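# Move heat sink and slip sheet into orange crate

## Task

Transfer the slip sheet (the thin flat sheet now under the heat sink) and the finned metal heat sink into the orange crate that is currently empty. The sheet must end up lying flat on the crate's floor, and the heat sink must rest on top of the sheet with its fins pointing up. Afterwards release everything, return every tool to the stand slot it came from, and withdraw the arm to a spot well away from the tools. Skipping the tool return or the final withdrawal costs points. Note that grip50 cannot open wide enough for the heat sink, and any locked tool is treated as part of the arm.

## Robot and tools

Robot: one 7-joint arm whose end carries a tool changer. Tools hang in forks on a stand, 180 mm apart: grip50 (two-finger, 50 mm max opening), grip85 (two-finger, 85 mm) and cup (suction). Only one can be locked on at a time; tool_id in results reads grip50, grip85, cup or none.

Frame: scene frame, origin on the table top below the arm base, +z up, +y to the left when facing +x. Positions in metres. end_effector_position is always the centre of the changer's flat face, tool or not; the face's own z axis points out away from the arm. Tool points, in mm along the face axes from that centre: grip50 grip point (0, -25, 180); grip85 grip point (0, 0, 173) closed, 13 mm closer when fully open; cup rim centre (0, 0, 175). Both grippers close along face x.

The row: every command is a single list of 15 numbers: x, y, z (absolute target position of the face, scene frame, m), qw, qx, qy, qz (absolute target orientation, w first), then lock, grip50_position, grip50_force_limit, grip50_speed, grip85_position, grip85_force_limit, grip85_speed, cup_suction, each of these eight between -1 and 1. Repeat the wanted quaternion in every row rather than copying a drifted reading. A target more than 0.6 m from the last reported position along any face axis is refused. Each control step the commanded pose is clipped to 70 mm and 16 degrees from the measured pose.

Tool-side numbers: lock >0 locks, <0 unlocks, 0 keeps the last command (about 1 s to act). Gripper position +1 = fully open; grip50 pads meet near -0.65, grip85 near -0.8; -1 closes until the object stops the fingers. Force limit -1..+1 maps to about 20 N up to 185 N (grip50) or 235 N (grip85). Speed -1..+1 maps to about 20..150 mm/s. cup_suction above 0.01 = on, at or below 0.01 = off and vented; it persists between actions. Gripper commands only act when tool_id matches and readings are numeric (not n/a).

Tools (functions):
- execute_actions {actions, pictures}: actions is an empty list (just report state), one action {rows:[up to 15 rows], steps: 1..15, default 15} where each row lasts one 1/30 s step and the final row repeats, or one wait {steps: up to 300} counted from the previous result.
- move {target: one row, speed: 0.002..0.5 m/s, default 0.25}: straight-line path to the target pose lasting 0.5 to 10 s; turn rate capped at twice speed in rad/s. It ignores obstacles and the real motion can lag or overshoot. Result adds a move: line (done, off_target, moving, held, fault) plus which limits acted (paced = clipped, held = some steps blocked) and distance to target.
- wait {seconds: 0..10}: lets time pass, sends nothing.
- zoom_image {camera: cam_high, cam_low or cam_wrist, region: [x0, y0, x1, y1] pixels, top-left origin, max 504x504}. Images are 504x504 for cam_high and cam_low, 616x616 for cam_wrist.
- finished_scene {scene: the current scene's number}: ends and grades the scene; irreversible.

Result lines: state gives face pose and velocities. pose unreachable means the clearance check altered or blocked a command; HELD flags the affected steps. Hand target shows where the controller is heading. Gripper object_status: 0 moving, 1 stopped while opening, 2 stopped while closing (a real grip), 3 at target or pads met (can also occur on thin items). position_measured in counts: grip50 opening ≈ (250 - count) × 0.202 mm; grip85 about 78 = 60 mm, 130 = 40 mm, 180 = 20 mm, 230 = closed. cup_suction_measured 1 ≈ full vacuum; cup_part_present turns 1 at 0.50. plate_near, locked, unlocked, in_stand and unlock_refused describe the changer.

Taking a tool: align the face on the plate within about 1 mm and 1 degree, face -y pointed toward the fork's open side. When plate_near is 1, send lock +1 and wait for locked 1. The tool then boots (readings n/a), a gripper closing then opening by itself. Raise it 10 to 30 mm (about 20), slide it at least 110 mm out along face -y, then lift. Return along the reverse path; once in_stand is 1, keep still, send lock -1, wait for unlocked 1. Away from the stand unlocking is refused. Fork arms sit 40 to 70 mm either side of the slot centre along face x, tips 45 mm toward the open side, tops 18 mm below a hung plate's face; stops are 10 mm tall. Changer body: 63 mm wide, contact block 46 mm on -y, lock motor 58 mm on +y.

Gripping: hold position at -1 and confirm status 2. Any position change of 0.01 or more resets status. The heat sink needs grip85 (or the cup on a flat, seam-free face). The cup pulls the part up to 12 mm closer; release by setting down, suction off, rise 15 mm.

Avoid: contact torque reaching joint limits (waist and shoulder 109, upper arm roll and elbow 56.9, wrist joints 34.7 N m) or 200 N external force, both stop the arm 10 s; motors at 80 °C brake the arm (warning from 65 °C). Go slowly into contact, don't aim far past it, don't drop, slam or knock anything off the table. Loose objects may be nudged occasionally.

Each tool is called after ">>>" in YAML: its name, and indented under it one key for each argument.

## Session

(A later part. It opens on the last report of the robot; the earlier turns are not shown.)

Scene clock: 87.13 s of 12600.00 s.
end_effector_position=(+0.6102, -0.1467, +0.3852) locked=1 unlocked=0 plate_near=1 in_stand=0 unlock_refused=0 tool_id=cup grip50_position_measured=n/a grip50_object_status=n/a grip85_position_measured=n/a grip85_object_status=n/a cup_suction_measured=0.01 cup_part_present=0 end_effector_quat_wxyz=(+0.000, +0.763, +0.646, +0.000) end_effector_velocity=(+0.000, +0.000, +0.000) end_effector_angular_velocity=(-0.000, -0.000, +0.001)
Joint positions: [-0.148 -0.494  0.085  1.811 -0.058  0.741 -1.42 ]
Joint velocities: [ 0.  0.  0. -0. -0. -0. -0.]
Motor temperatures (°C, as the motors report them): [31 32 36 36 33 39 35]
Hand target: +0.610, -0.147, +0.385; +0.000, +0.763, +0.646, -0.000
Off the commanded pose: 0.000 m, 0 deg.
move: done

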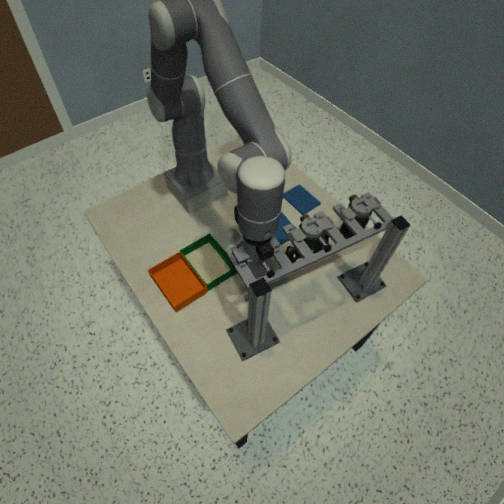

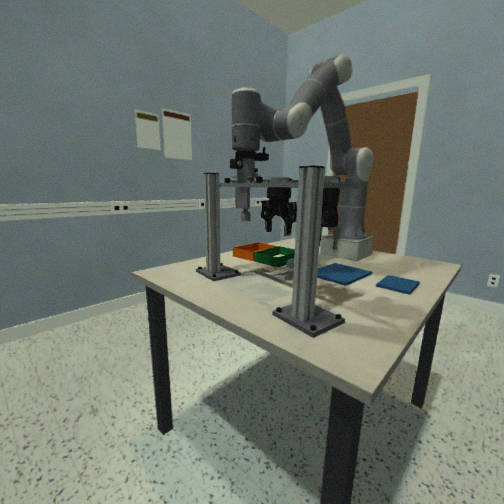

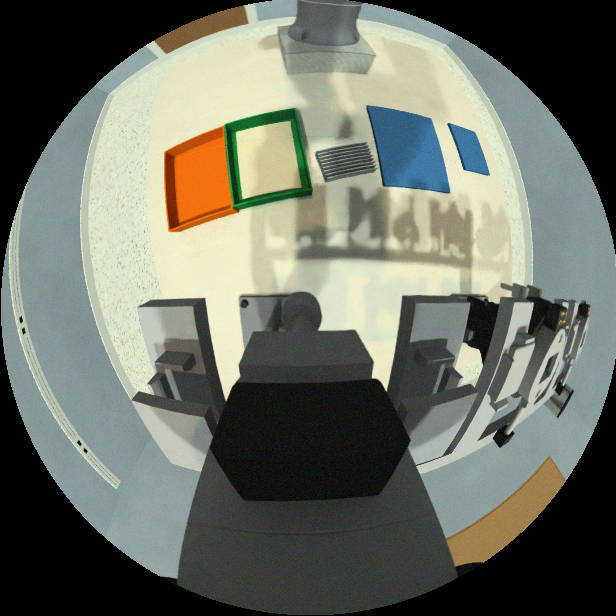

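>>> move:
  target: [0.4869,-0.126,0.385,0,0.7632,0.6461,0,0,1,0,0,1,0,1,0]
  speed: 0.12

>>> zoom_image:
  camera: "cam_wrist"
  region: [130, 130, 400, 300]

Scene clock: 88.87 s of 12600.00 s.
end_effector_position=(+0.4868, -0.1263, +0.3845) locked=1 unlocked=0 plate_near=1 in_stand=0 unlock_refused=0 tool_id=cup grip50_position_measured=n/a grip50_object_status=n/a grip85_position_measured=n/a grip85_object_status=n/a cup_suction_measured=0.01 cup_part_present=0 end_effector_quat_wxyz=(+0.000, +0.763, +0.646, -0.000) end_effector_velocity=(+0.000, +0.000, -0.000) end_effector_angular_velocity=(+0.000, +0.000, +0.000)
Joint positions: [-0.161 -0.253  0.117  2.195 -0.051  0.884 -1.394]
Joint velocities: [ 0.    -0.001 -0.    -0.     0.     0.    -0.   ]
Motor temperatures (°C, as the motors report them): [31 32 36 36 33 39 35]
Hand target: +0.487, -0.126, +0.385; +0.000, +0.763, +0.646, -0.000
Off the commanded pose: 0.001 m, 0 deg.
move: done

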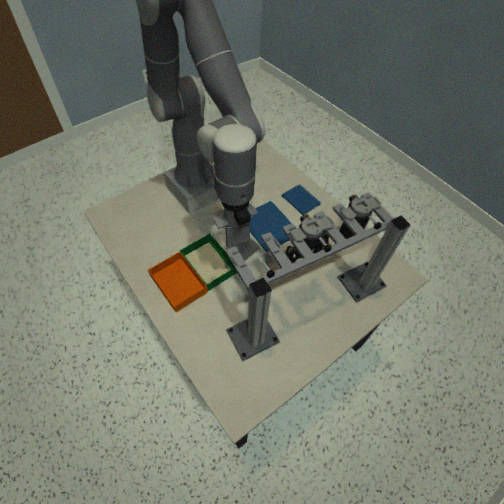

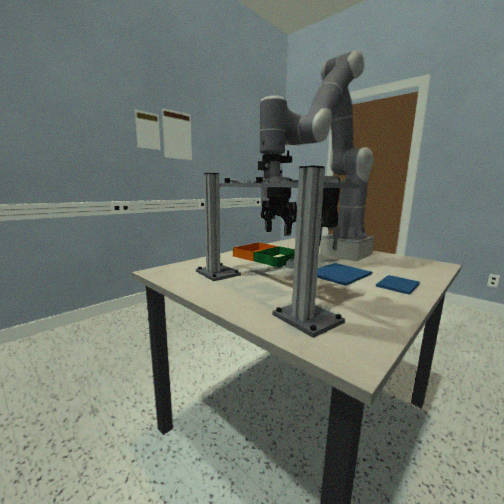

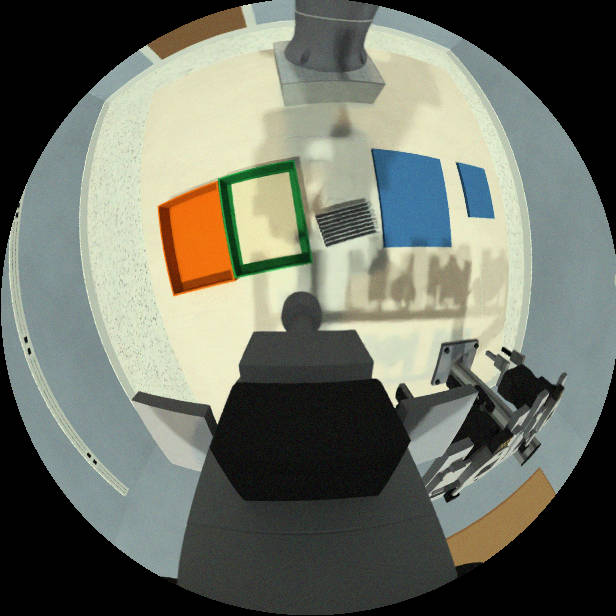

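Region (130, 130, 400, 300) of cam_wrist's 616x616 image, scaled by 1.867, with more detail than that image has; it fills the top 317 rows of this view, and the rest is white.

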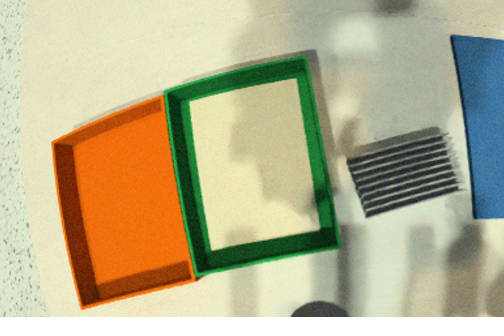

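>>> move:
  target: [0.355,-0.17,0.30,0,1,0,0,0,1,0,0,1,0,1,0]

Scene clock: 94.17 s of 12600.00 s.
end_effector_position=(+0.3554, -0.1707, +0.2992) locked=1 unlocked=0 plate_near=1 in_stand=0 unlock_refused=0 tool_id=cup grip50_position_measured=n/a grip50_object_status=n/a grip85_position_measured=n/a grip85_object_status=n/a cup_suction_measured=0.01 cup_part_present=0 end_effector_quat_wxyz=(+0.001, +1.000, -0.000, -0.000) end_effector_velocity=(+0.000, +0.000, +0.000) end_effector_angular_velocity=(-0.000, -0.000, +0.000)
Joint positions: [-0.058 -0.288 -0.098  2.554  0.086  1.277 -0.215]
Joint velocities: [ 0.  0.  0. -0.  0.  0. -0.]
Motor temperatures (°C, as the motors report them): [31 32 36 36 33 39 35]
Hand target: +0.356, -0.171, +0.299; +0.001, +1.000, -0.000, +0.000
Off the commanded pose: 0.001 m, 0 deg.
move: done

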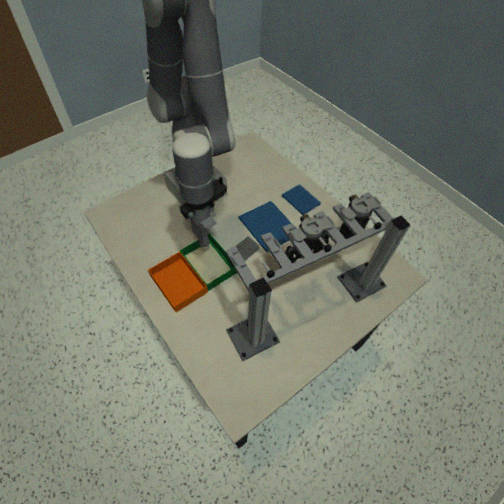

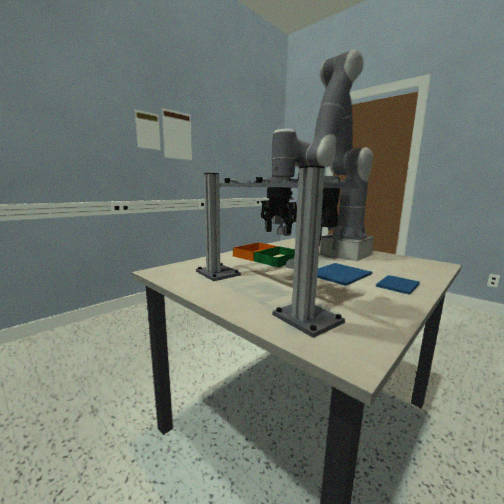

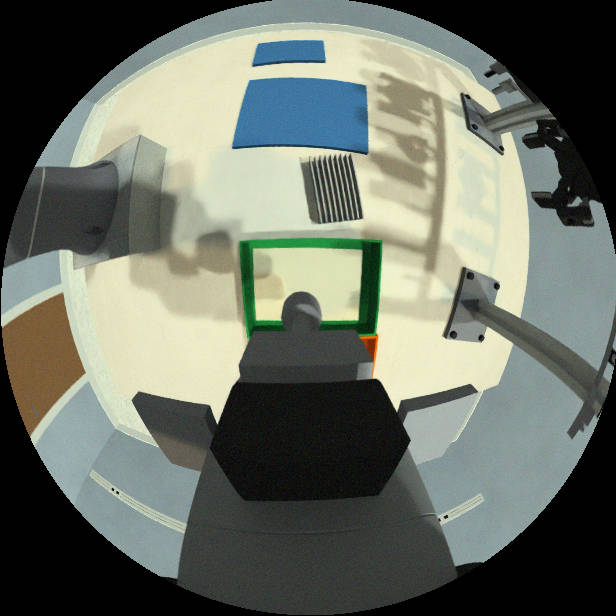

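>>> move:
  target: [0.362,-0.178,0.23,0,1,0,0,0,1,0,0,1,0,1,0]
  speed: 0.1

>>> zoom_image:
  camera: "cam_wrist"
  region: [170, 190, 450, 390]

>>> zoom_image:
  camera: "cam_high"
  region: [130, 210, 270, 320]

Scene clock: 96.13 s of 12600.00 s.
end_effector_position=(+0.3622, -0.1781, +0.2298) locked=1 unlocked=0 plate_near=1 in_stand=0 unlock_refused=0 tool_id=cup grip50_position_measured=n/a grip50_object_status=n/a grip85_position_measured=n/a grip85_object_status=n/a cup_suction_measured=0.01 cup_part_present=0 end_effector_quat_wxyz=(+0.000, +1.000, -0.000, -0.000) end_effector_velocity=(+0.000, +0.000, +0.000) end_effector_angular_velocity=(-0.000, -0.001, +0.001)
Joint positions: [-0.123 -0.564 -0.029  2.482  0.155  1.483 -0.283]
Joint velocities: [ 0.     0.001  0.    -0.     0.    -0.    -0.001]
Motor temperatures (°C, as the motors report them): [31 32 36 36 33 39 35]
Hand target: +0.362, -0.178, +0.230; +0.000, +1.000, -0.000, -0.000
Off the commanded pose: 0.000 m, 0 deg.
move: done

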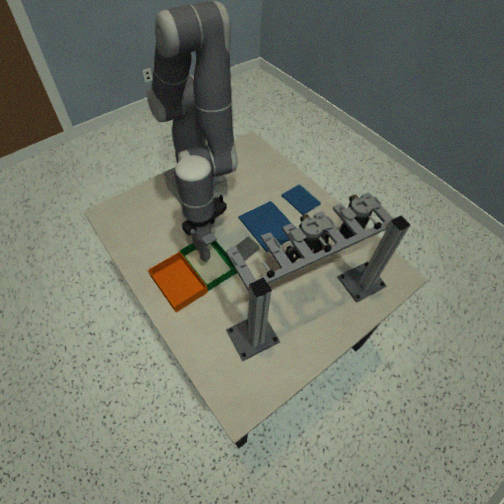

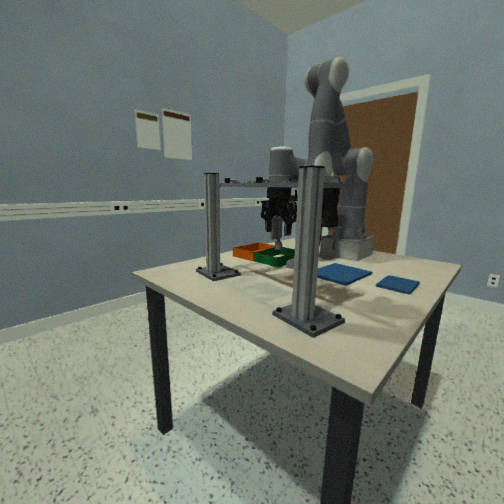

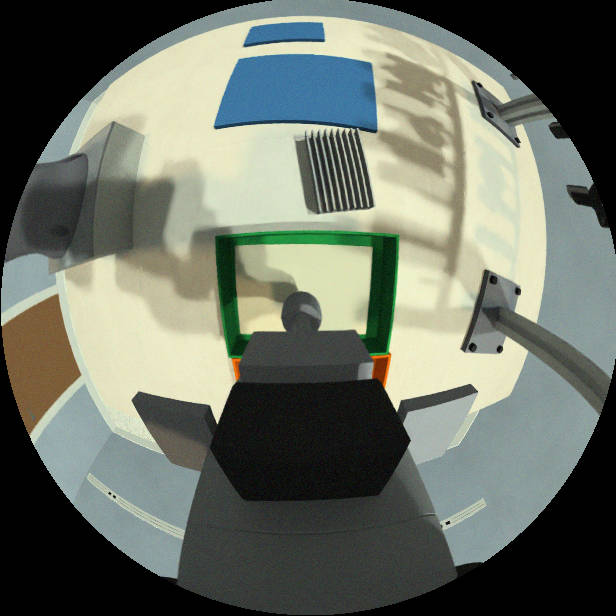

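Region (170, 190, 450, 390) of cam_wrist's 616x616 image, scaled by 1.800, with more detail than that image has; it fills the top 360 rows of this view, and the rest is white.

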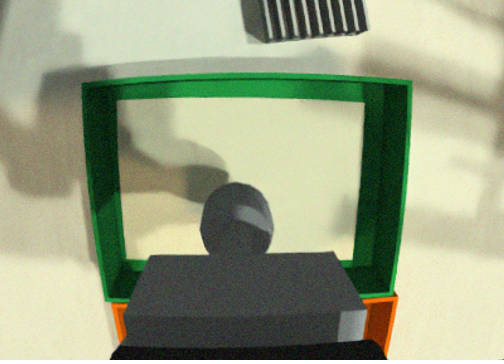

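Region (130, 210, 270, 320) of cam_high's 504x504 image, scaled by 3.600, with more detail than that image has; it fills the top 396 rows of this view, and the rest is white.

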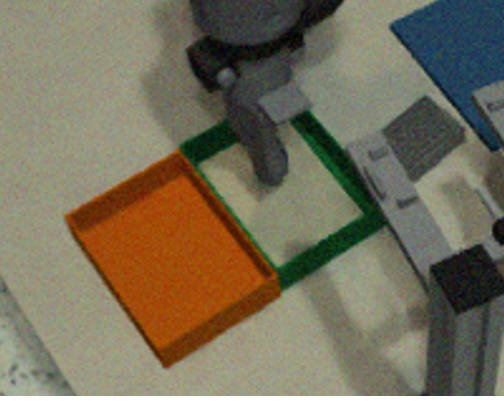

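>>> move:
  target: [0.362,-0.178,0.190,0,1,0,0,0,1,0,0,1,0,1,0]
  speed: 0.06

>>> move:
  target: [0.362,-0.178,0.181,0,1,0,0,0,1,0,0,1,0,1,1]
  speed: 0.01

Scene clock: 97.77 s of 12600.00 s.
end_effector_position=(+0.3621, -0.1781, +0.1899) locked=1 unlocked=0 plate_near=1 in_stand=0 unlock_refused=0 tool_id=cup grip50_position_measured=n/a grip50_object_status=n/a grip85_position_measured=n/a grip85_object_status=n/a cup_suction_measured=0.01 cup_part_present=0 end_effector_quat_wxyz=(+0.000, +1.000, -0.000, -0.000) end_effector_velocity=(+0.000, +0.000, +0.000) end_effector_angular_velocity=(+0.000, -0.001, +0.000)
Joint positions: [-0.149 -0.711  0.003  2.442  0.169  1.592 -0.297]
Joint velocities: [ 0.001  0.001  0.    -0.    -0.    -0.     0.   ]
Motor temperatures (°C, as the motors report them): [31 32 36 36 33 39 35]
Hand target: +0.362, -0.178, +0.190; +0.000, +1.000, -0.000, -0.000
Off the commanded pose: 0.000 m, 0 deg.
move: done

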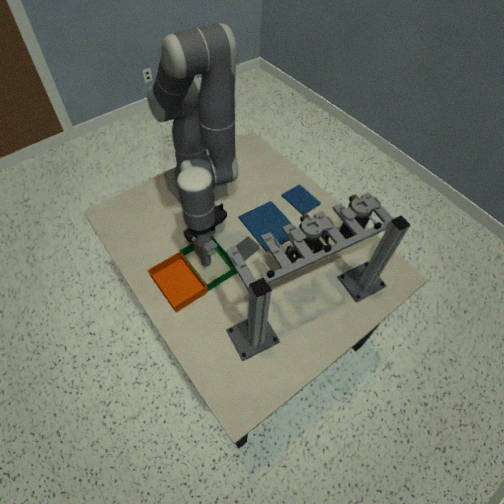

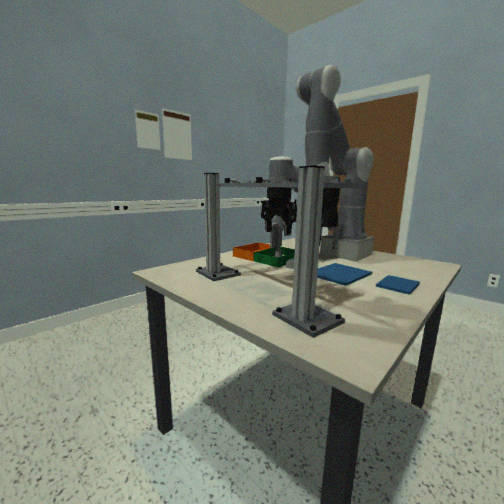

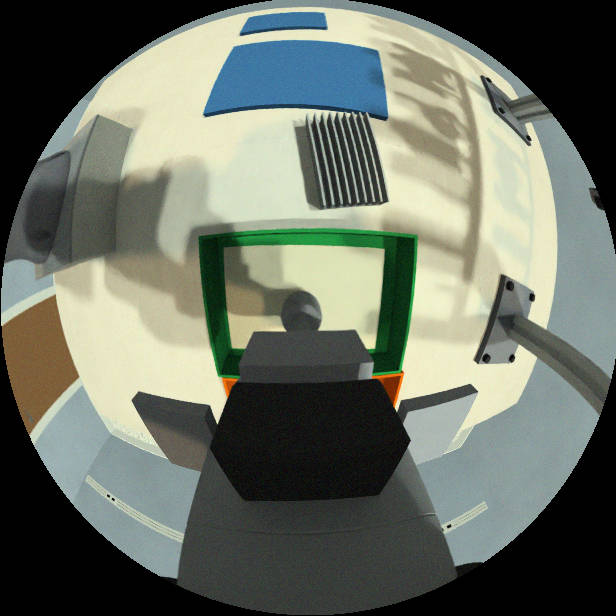

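Scene clock: 98.87 s of 12600.00 s.
end_effector_position=(+0.3619, -0.1781, +0.1809) locked=1 unlocked=0 plate_near=1 in_stand=0 unlock_refused=0 tool_id=cup grip50_position_measured=n/a grip50_object_status=n/a grip85_position_measured=n/a grip85_object_status=n/a cup_suction_measured=1.00 cup_part_present=1 end_effector_quat_wxyz=(+0.000, +1.000, -0.000, -0.000) end_effector_velocity=(+0.000, +0.000, +0.000) end_effector_angular_velocity=(+0.000, +0.000, -0.000)
Joint positions: [-0.154 -0.743  0.008  2.433  0.169  1.615 -0.298]
Joint velocities: [ 0.  0.  0. -0.  0. -0.  0.]
Motor temperatures (°C, as the motors report them): [31 32 36 36 33 39 35]
Hand target: +0.362, -0.178, +0.181; +0.000, +1.000, -0.000, -0.000
Off the commanded pose: 0.000 m, 0 deg.
move: done

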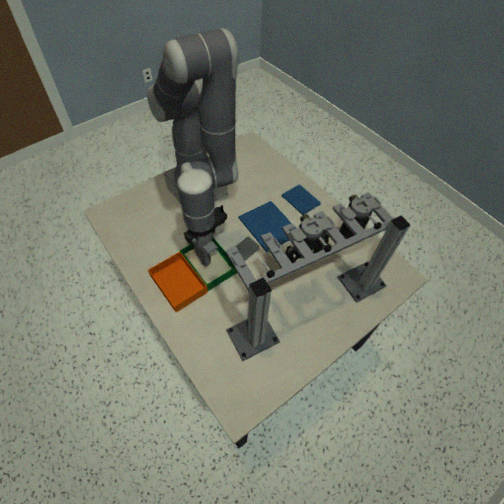

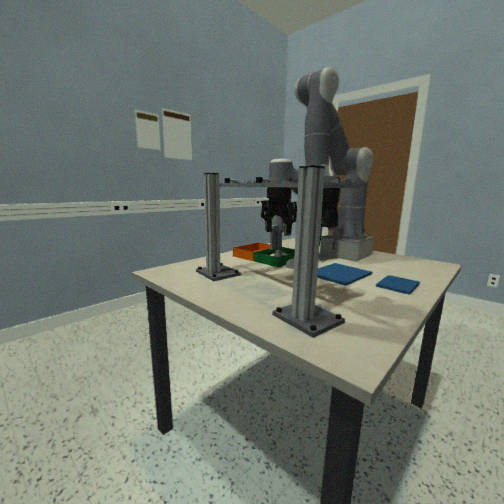

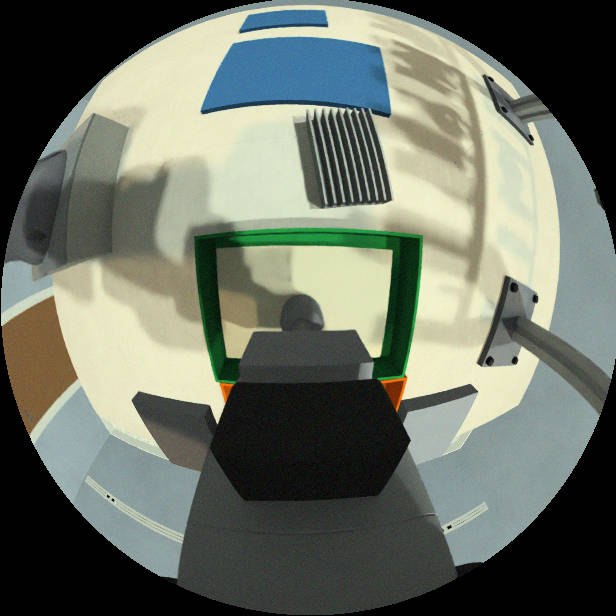

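Sealed. Lift slowly and see.

>>> move:
  target: [0.362,-0.178,0.245,0,1,0,0,0,1,0,0,1,0,1,1]
  speed: 0.04

>>> zoom_image:
  camera: "cam_wrist"
  region: [150, 190, 470, 400]

>>> zoom_image:
  camera: "cam_high"
  region: [130, 210, 270, 320]

Scene clock: 101.23 s of 12600.00 s.
end_effector_position=(+0.3619, -0.1779, +0.2452) locked=1 unlocked=0 plate_near=1 in_stand=0 unlock_refused=0 tool_id=cup grip50_position_measured=n/a grip50_object_status=n/a grip85_position_measured=n/a grip85_object_status=n/a cup_suction_measured=1.00 cup_part_present=1 end_effector_quat_wxyz=(-0.000, +1.000, +0.000, +0.000) end_effector_velocity=(+0.000, +0.000, -0.000) end_effector_angular_velocity=(-0.000, +0.000, -0.000)
Joint positions: [-0.112 -0.506 -0.043  2.495  0.147  1.438 -0.277]
Joint velocities: [ 0.    -0.001  0.    -0.     0.     0.001  0.001]
Motor temperatures (°C, as the motors report them): [31 32 36 36 33 39 35]
Hand target: +0.362, -0.178, +0.245; -0.000, +1.000, +0.000, +0.000
Off the commanded pose: 0.000 m, 0 deg.
move: done

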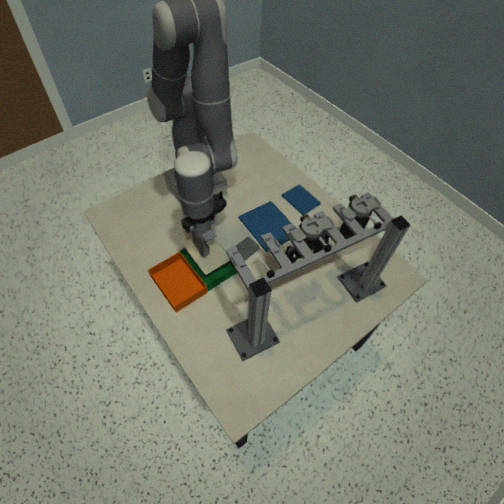

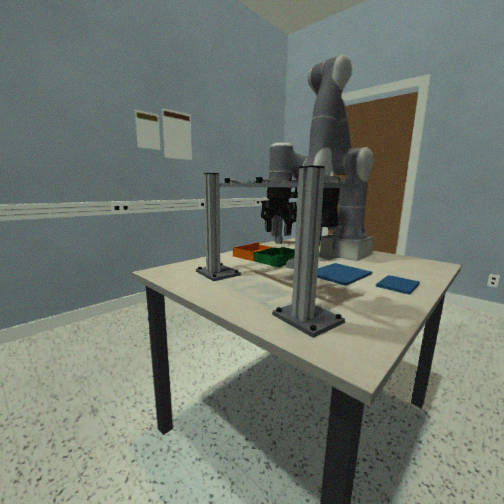

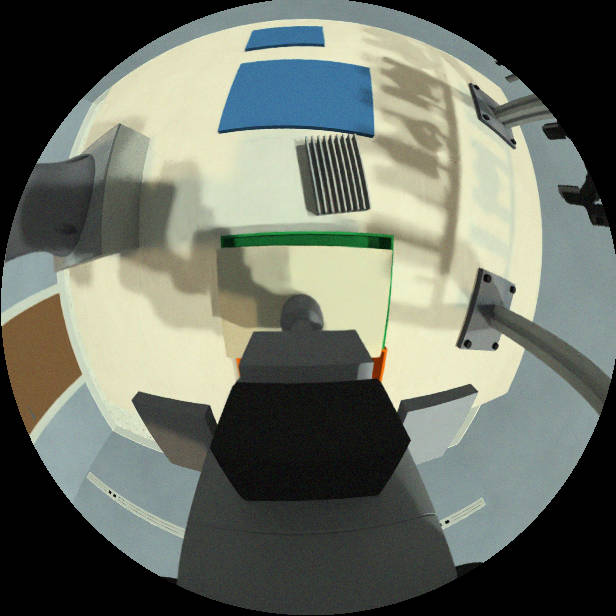

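Region (150, 190, 470, 400) of cam_wrist's 616x616 image, scaled by 1.575, with more detail than that image has; it fills the top 331 rows of this view, and the rest is white.

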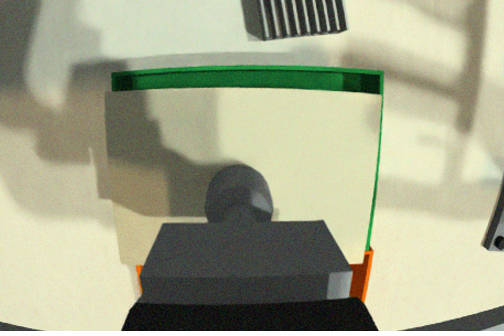

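Region (130, 210, 270, 320) of cam_high's 504x504 image, scaled by 3.600, with more detail than that image has; it fills the top 396 rows of this view, and the rest is white.

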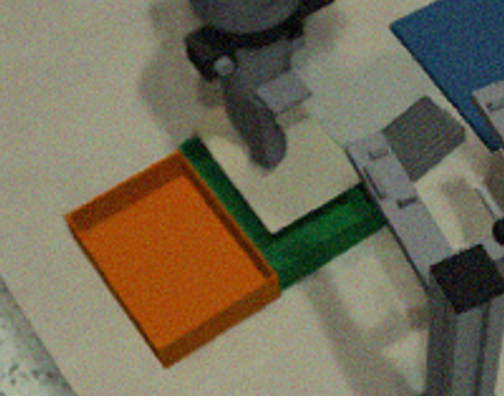

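>>> move:
  target: [0.362,-0.323,0.245,0,1,0,0,0,1,0,0,1,0,1,1]
  speed: 0.1

>>> zoom_image:
  camera: "cam_wrist"
  region: [150, 190, 470, 400]

>>> zoom_image:
  camera: "cam_high"
  region: [110, 210, 250, 320]

Scene clock: 104.10 s of 12600.00 s.
end_effector_position=(+0.3623, -0.3237, +0.2454) locked=1 unlocked=0 plate_near=1 in_stand=0 unlock_refused=0 tool_id=cup grip50_position_measured=n/a grip50_object_status=n/a grip85_position_measured=n/a grip85_object_status=n/a cup_suction_measured=1.00 cup_part_present=1 end_effector_quat_wxyz=(+0.001, +1.000, +0.000, -0.000) end_effector_velocity=(+0.000, +0.000, +0.000) end_effector_angular_velocity=(-0.000, -0.000, +0.001)
Joint positions: [-0.45  -0.576 -0.05   2.269  0.093  1.282 -0.561]
Joint velocities: [ 0.001  0.    -0.     0.    -0.     0.    -0.   ]
Motor temperatures (°C, as the motors report them): [31 32 36 36 33 39 35]
Hand target: +0.362, -0.324, +0.245; +0.001, +1.000, +0.000, -0.000
Off the commanded pose: 0.001 m, 0 deg.
move: done

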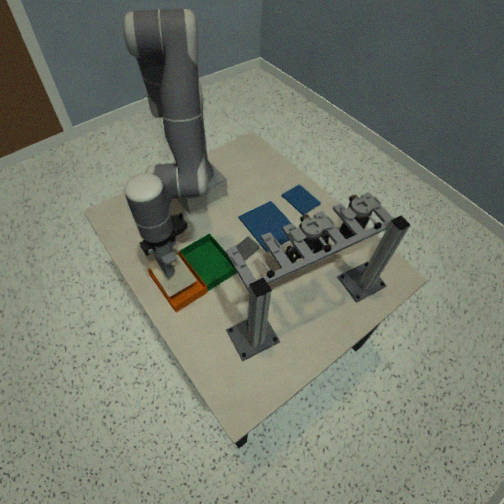

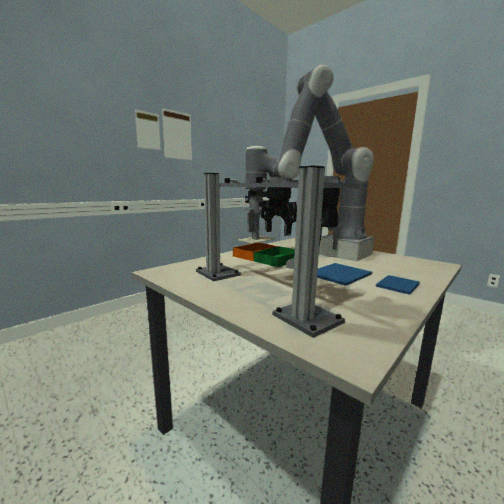

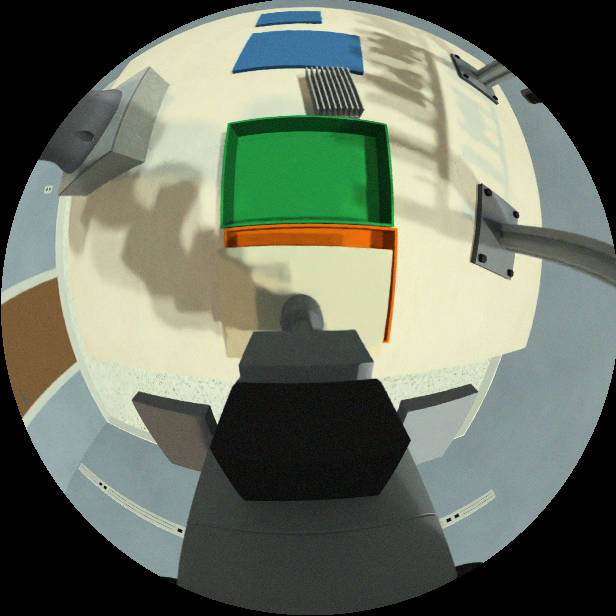

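Region (150, 190, 470, 400) of cam_wrist's 616x616 image, scaled by 1.575, with more detail than that image has; it fills the top 331 rows of this view, and the rest is white.

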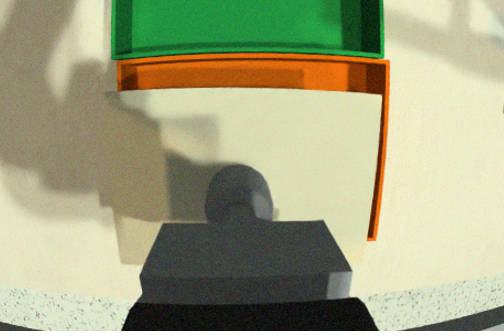

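Region (110, 210, 250, 320) of cam_high's 504x504 image, scaled by 3.600, with more detail than that image has; it fills the top 396 rows of this view, and the rest is white.

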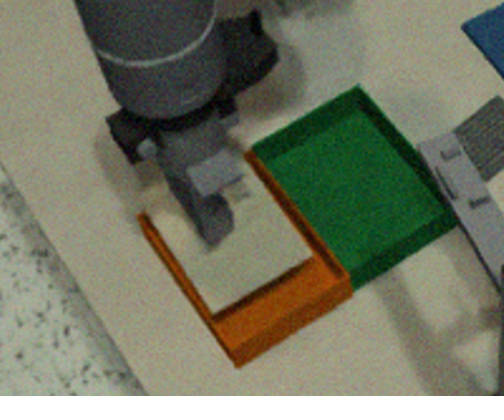

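>>> move:
  target: [0.3665,-0.3145,0.245,0,1,0,0,0,1,0,0,1,0,1,1]
  speed: 0.03

>>> zoom_image:
  camera: "cam_wrist"
  region: [150, 190, 470, 400]

Scene clock: 105.63 s of 12600.00 s.
end_effector_position=(+0.3665, -0.3144, +0.2450) locked=1 unlocked=0 plate_near=1 in_stand=0 unlock_refused=0 tool_id=cup grip50_position_measured=n/a grip50_object_status=n/a grip85_position_measured=n/a grip85_object_status=n/a cup_suction_measured=1.00 cup_part_present=1 end_effector_quat_wxyz=(-0.000, +1.000, +0.000, -0.000) end_effector_velocity=(-0.000, -0.000, +0.000) end_effector_angular_velocity=(+0.000, +0.000, -0.001)
Joint positions: [-0.43  -0.574 -0.047  2.276  0.096  1.286 -0.543]
Joint velocities: [-0.  0. -0.  0. -0. -0.  0.]
Motor temperatures (°C, as the motors report them): [31 32 36 36 33 39 35]
Hand target: +0.366, -0.314, +0.245; -0.000, +1.000, -0.000, +0.000
Off the commanded pose: 0.000 m, 0 deg.
move: done

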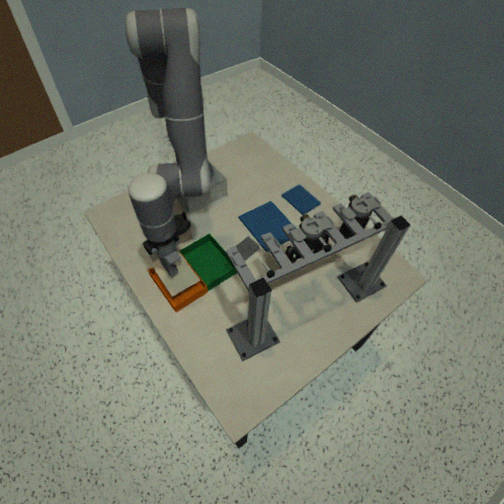

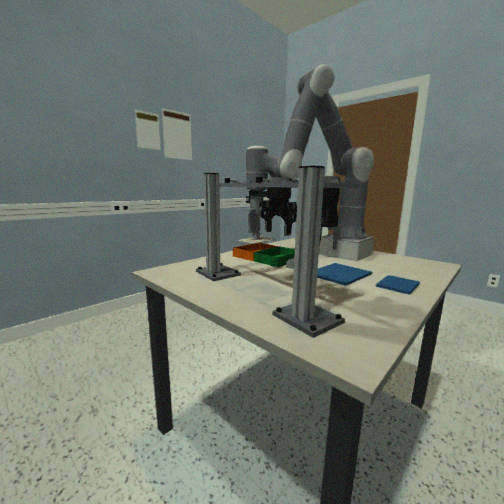

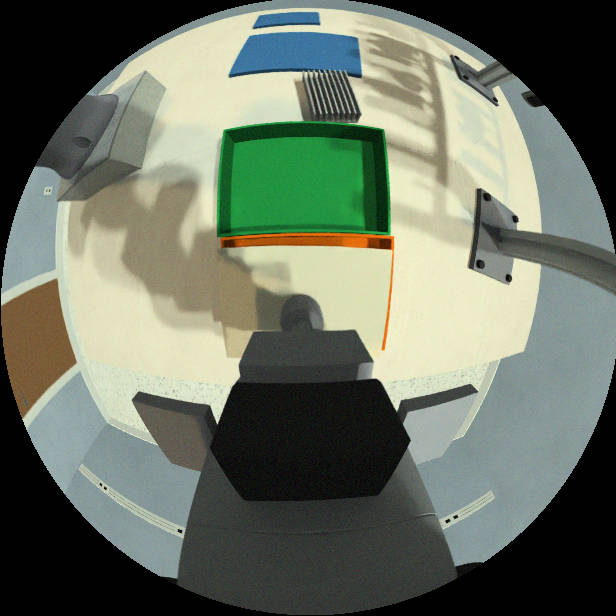

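Region (150, 190, 470, 400) of cam_wrist's 616x616 image, scaled by 1.575, with more detail than that image has; it fills the top 331 rows of this view, and the rest is white.

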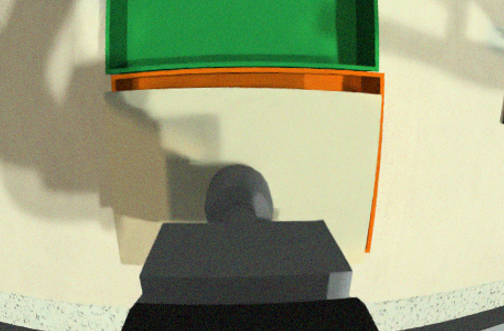

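>>> move:
  target: [0.3665,-0.3145,0.218,0,1,0,0,0,1,0,0,1,0,1,1]
  speed: 0.02

>>> zoom_image:
  camera: "cam_wrist"
  region: [150, 190, 470, 400]

>>> zoom_image:
  camera: "cam_high"
  region: [120, 220, 240, 320]

Scene clock: 107.83 s of 12600.00 s.
end_effector_position=(+0.3665, -0.3146, +0.2179) locked=1 unlocked=0 plate_near=1 in_stand=0 unlock_refused=0 tool_id=cup grip50_position_measured=n/a grip50_object_status=n/a grip85_position_measured=n/a grip85_object_status=n/a cup_suction_measured=1.00 cup_part_present=1 end_effector_quat_wxyz=(+0.000, +1.000, -0.000, -0.000) end_effector_velocity=(-0.000, -0.000, -0.000) end_effector_angular_velocity=(+0.000, -0.000, -0.001)
Joint positions: [-0.439 -0.654 -0.036  2.259  0.105  1.35  -0.55 ]
Joint velocities: [-0. -0.  0. -0.  0.  0.  0.]
Motor temperatures (°C, as the motors report them): [31 32 36 36 33 39 35]
Hand target: +0.367, -0.315, +0.218; -0.000, +1.000, -0.000, -0.000
Off the commanded pose: 0.000 m, 0 deg.
move: done

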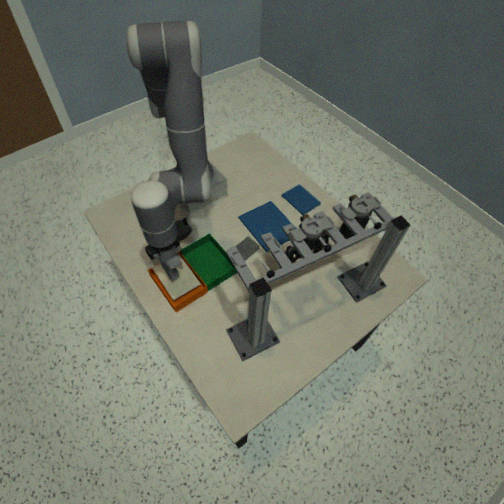

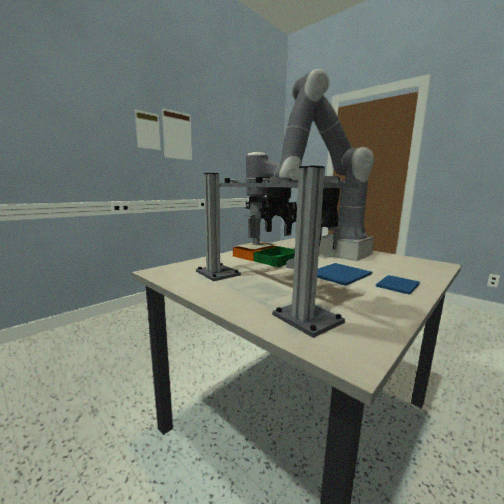

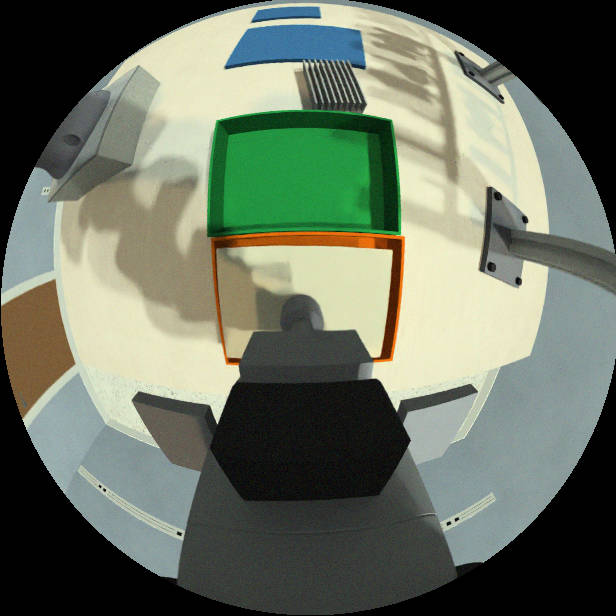

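Region (150, 190, 470, 400) of cam_wrist's 616x616 image, scaled by 1.575, with more detail than that image has; it fills the top 331 rows of this view, and the rest is white.

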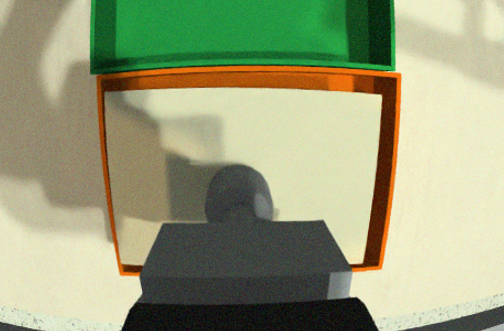

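Region (120, 220, 240, 320) of cam_high's 504x504 image, scaled by 4.200, with more detail than that image has.

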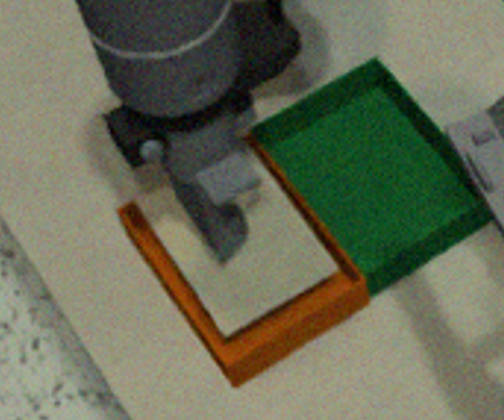

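>>> move:
  target: [0.368,-0.3125,0.200,0,1,0,0,0,1,0,0,1,0,1,1]
  speed: 0.01

>>> zoom_image:
  camera: "cam_wrist"
  region: [150, 190, 470, 400]

>>> zoom_image:
  camera: "cam_high"
  region: [120, 220, 240, 320]

Scene clock: 110.73 s of 12600.00 s.
end_effector_position=(+0.3679, -0.3126, +0.1999) locked=1 unlocked=0 plate_near=1 in_stand=0 unlock_refused=0 tool_id=cup grip50_position_measured=n/a grip50_object_status=n/a grip85_position_measured=n/a grip85_object_status=n/a cup_suction_measured=1.00 cup_part_present=1 end_effector_quat_wxyz=(-0.000, +1.000, +0.000, -0.000) end_effector_velocity=(+0.000, -0.000, -0.000) end_effector_angular_velocity=(+0.000, +0.000, -0.000)
Joint positions: [-0.438 -0.708 -0.029  2.245  0.11   1.39  -0.549]
Joint velocities: [-0.    -0.     0.    -0.    -0.    -0.001  0.   ]
Motor temperatures (°C, as the motors report them): [31 32 36 36 33 39 35]
Hand target: +0.368, -0.313, +0.200; -0.000, +1.000, -0.000, +0.000
Off the commanded pose: 0.000 m, 0 deg.
move: done

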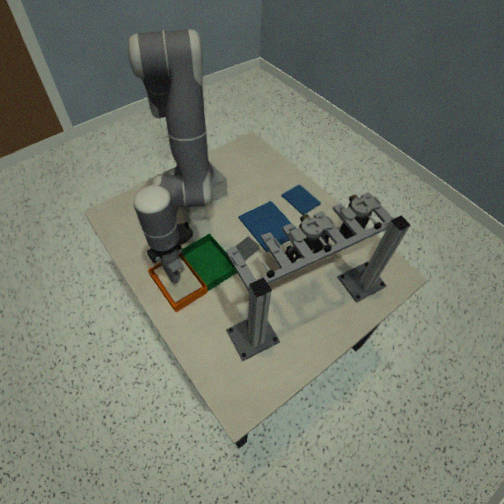

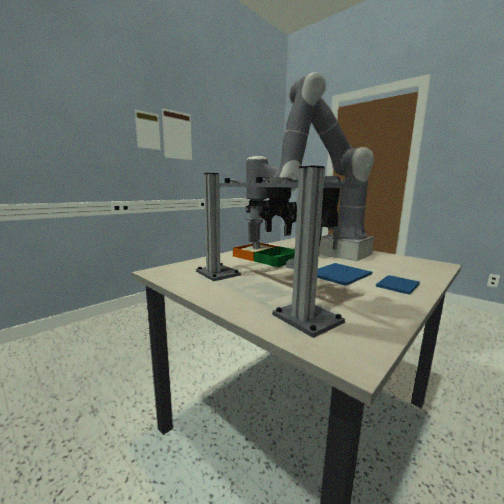

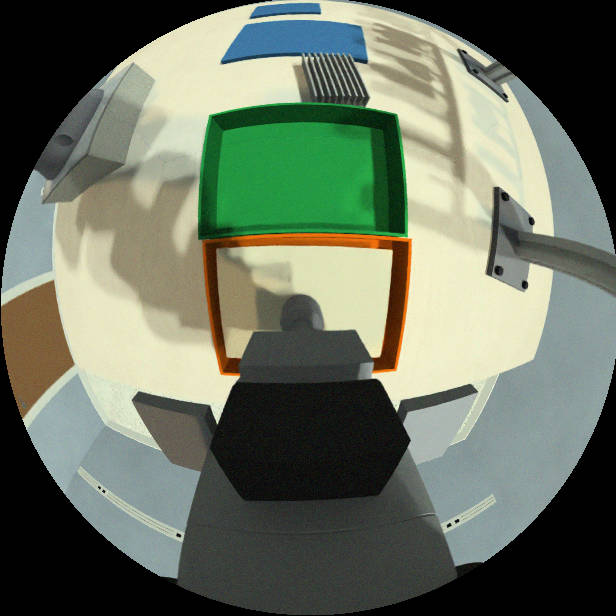

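Region (150, 190, 470, 400) of cam_wrist's 616x616 image, scaled by 1.575, with more detail than that image has; it fills the top 331 rows of this view, and the rest is white.

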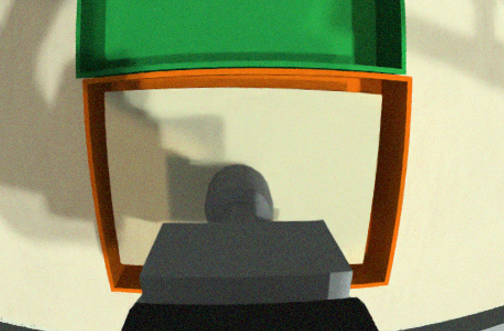

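Region (120, 220, 240, 320) of cam_high's 504x504 image, scaled by 4.200, with more detail than that image has.

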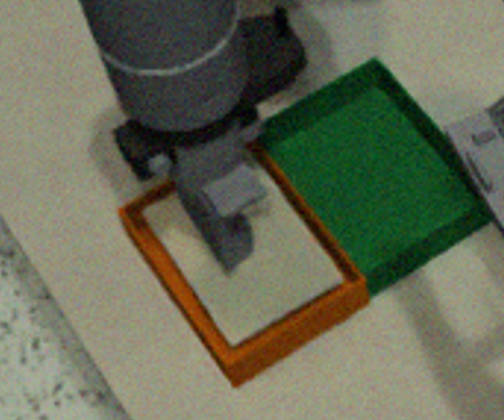

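>>> move:
  target: [0.368,-0.3125,0.171,0,1,0,0,0,1,0,0,1,0,1,1]
  speed: 0.01

>>> zoom_image:
  camera: "cam_wrist"
  region: [150, 190, 470, 400]

Scene clock: 114.30 s of 12600.00 s.
end_effector_position=(+0.3680, -0.3126, +0.1709) locked=1 unlocked=0 plate_near=1 in_stand=0 unlock_refused=0 tool_id=cup grip50_position_measured=n/a grip50_object_status=n/a grip85_position_measured=n/a grip85_object_status=n/a cup_suction_measured=1.00 cup_part_present=1 end_effector_quat_wxyz=(+0.000, +1.000, -0.000, -0.000) end_effector_velocity=(-0.000, -0.000, -0.000) end_effector_angular_velocity=(+0.000, +0.001, -0.000)
Joint positions: [-0.448 -0.794 -0.017  2.219  0.111  1.45  -0.55 ]
Joint velocities: [-0.001 -0.     0.    -0.    -0.    -0.001  0.   ]
Motor temperatures (°C, as the motors report them): [31 32 36 35 33 39 35]
Hand target: +0.368, -0.313, +0.171; -0.000, +1.000, -0.000, +0.000
Off the commanded pose: 0.000 m, 0 deg.
move: done

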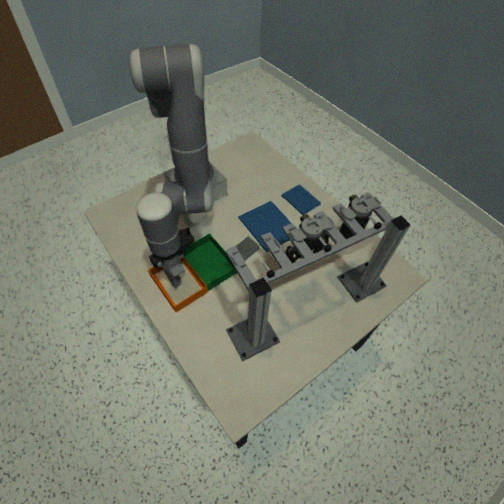

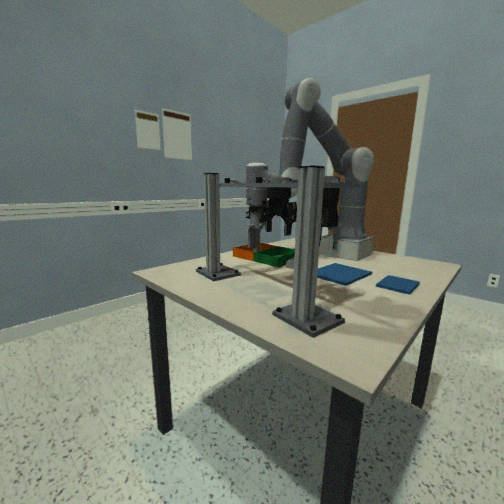

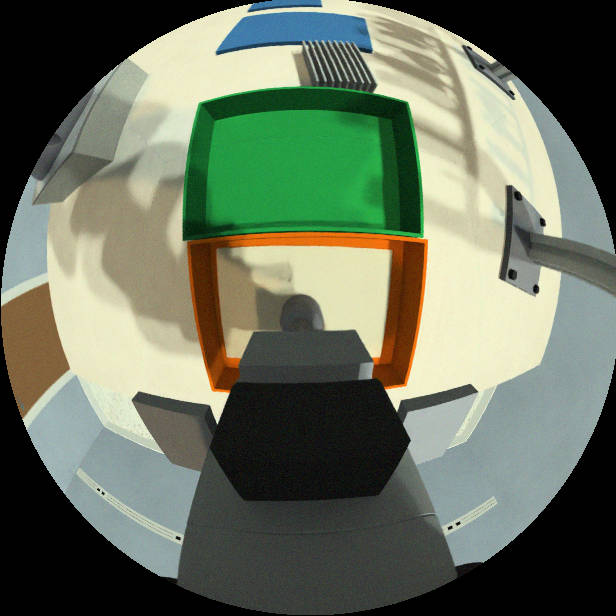

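Region (150, 190, 470, 400) of cam_wrist's 616x616 image, scaled by 1.575, with more detail than that image has; it fills the top 331 rows of this view, and the rest is white.

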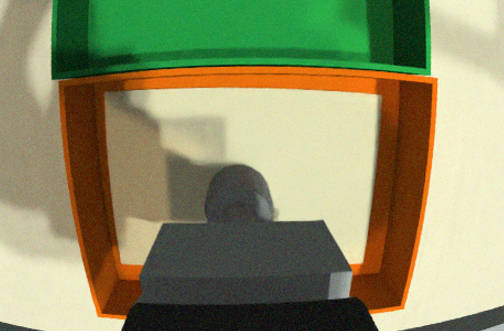

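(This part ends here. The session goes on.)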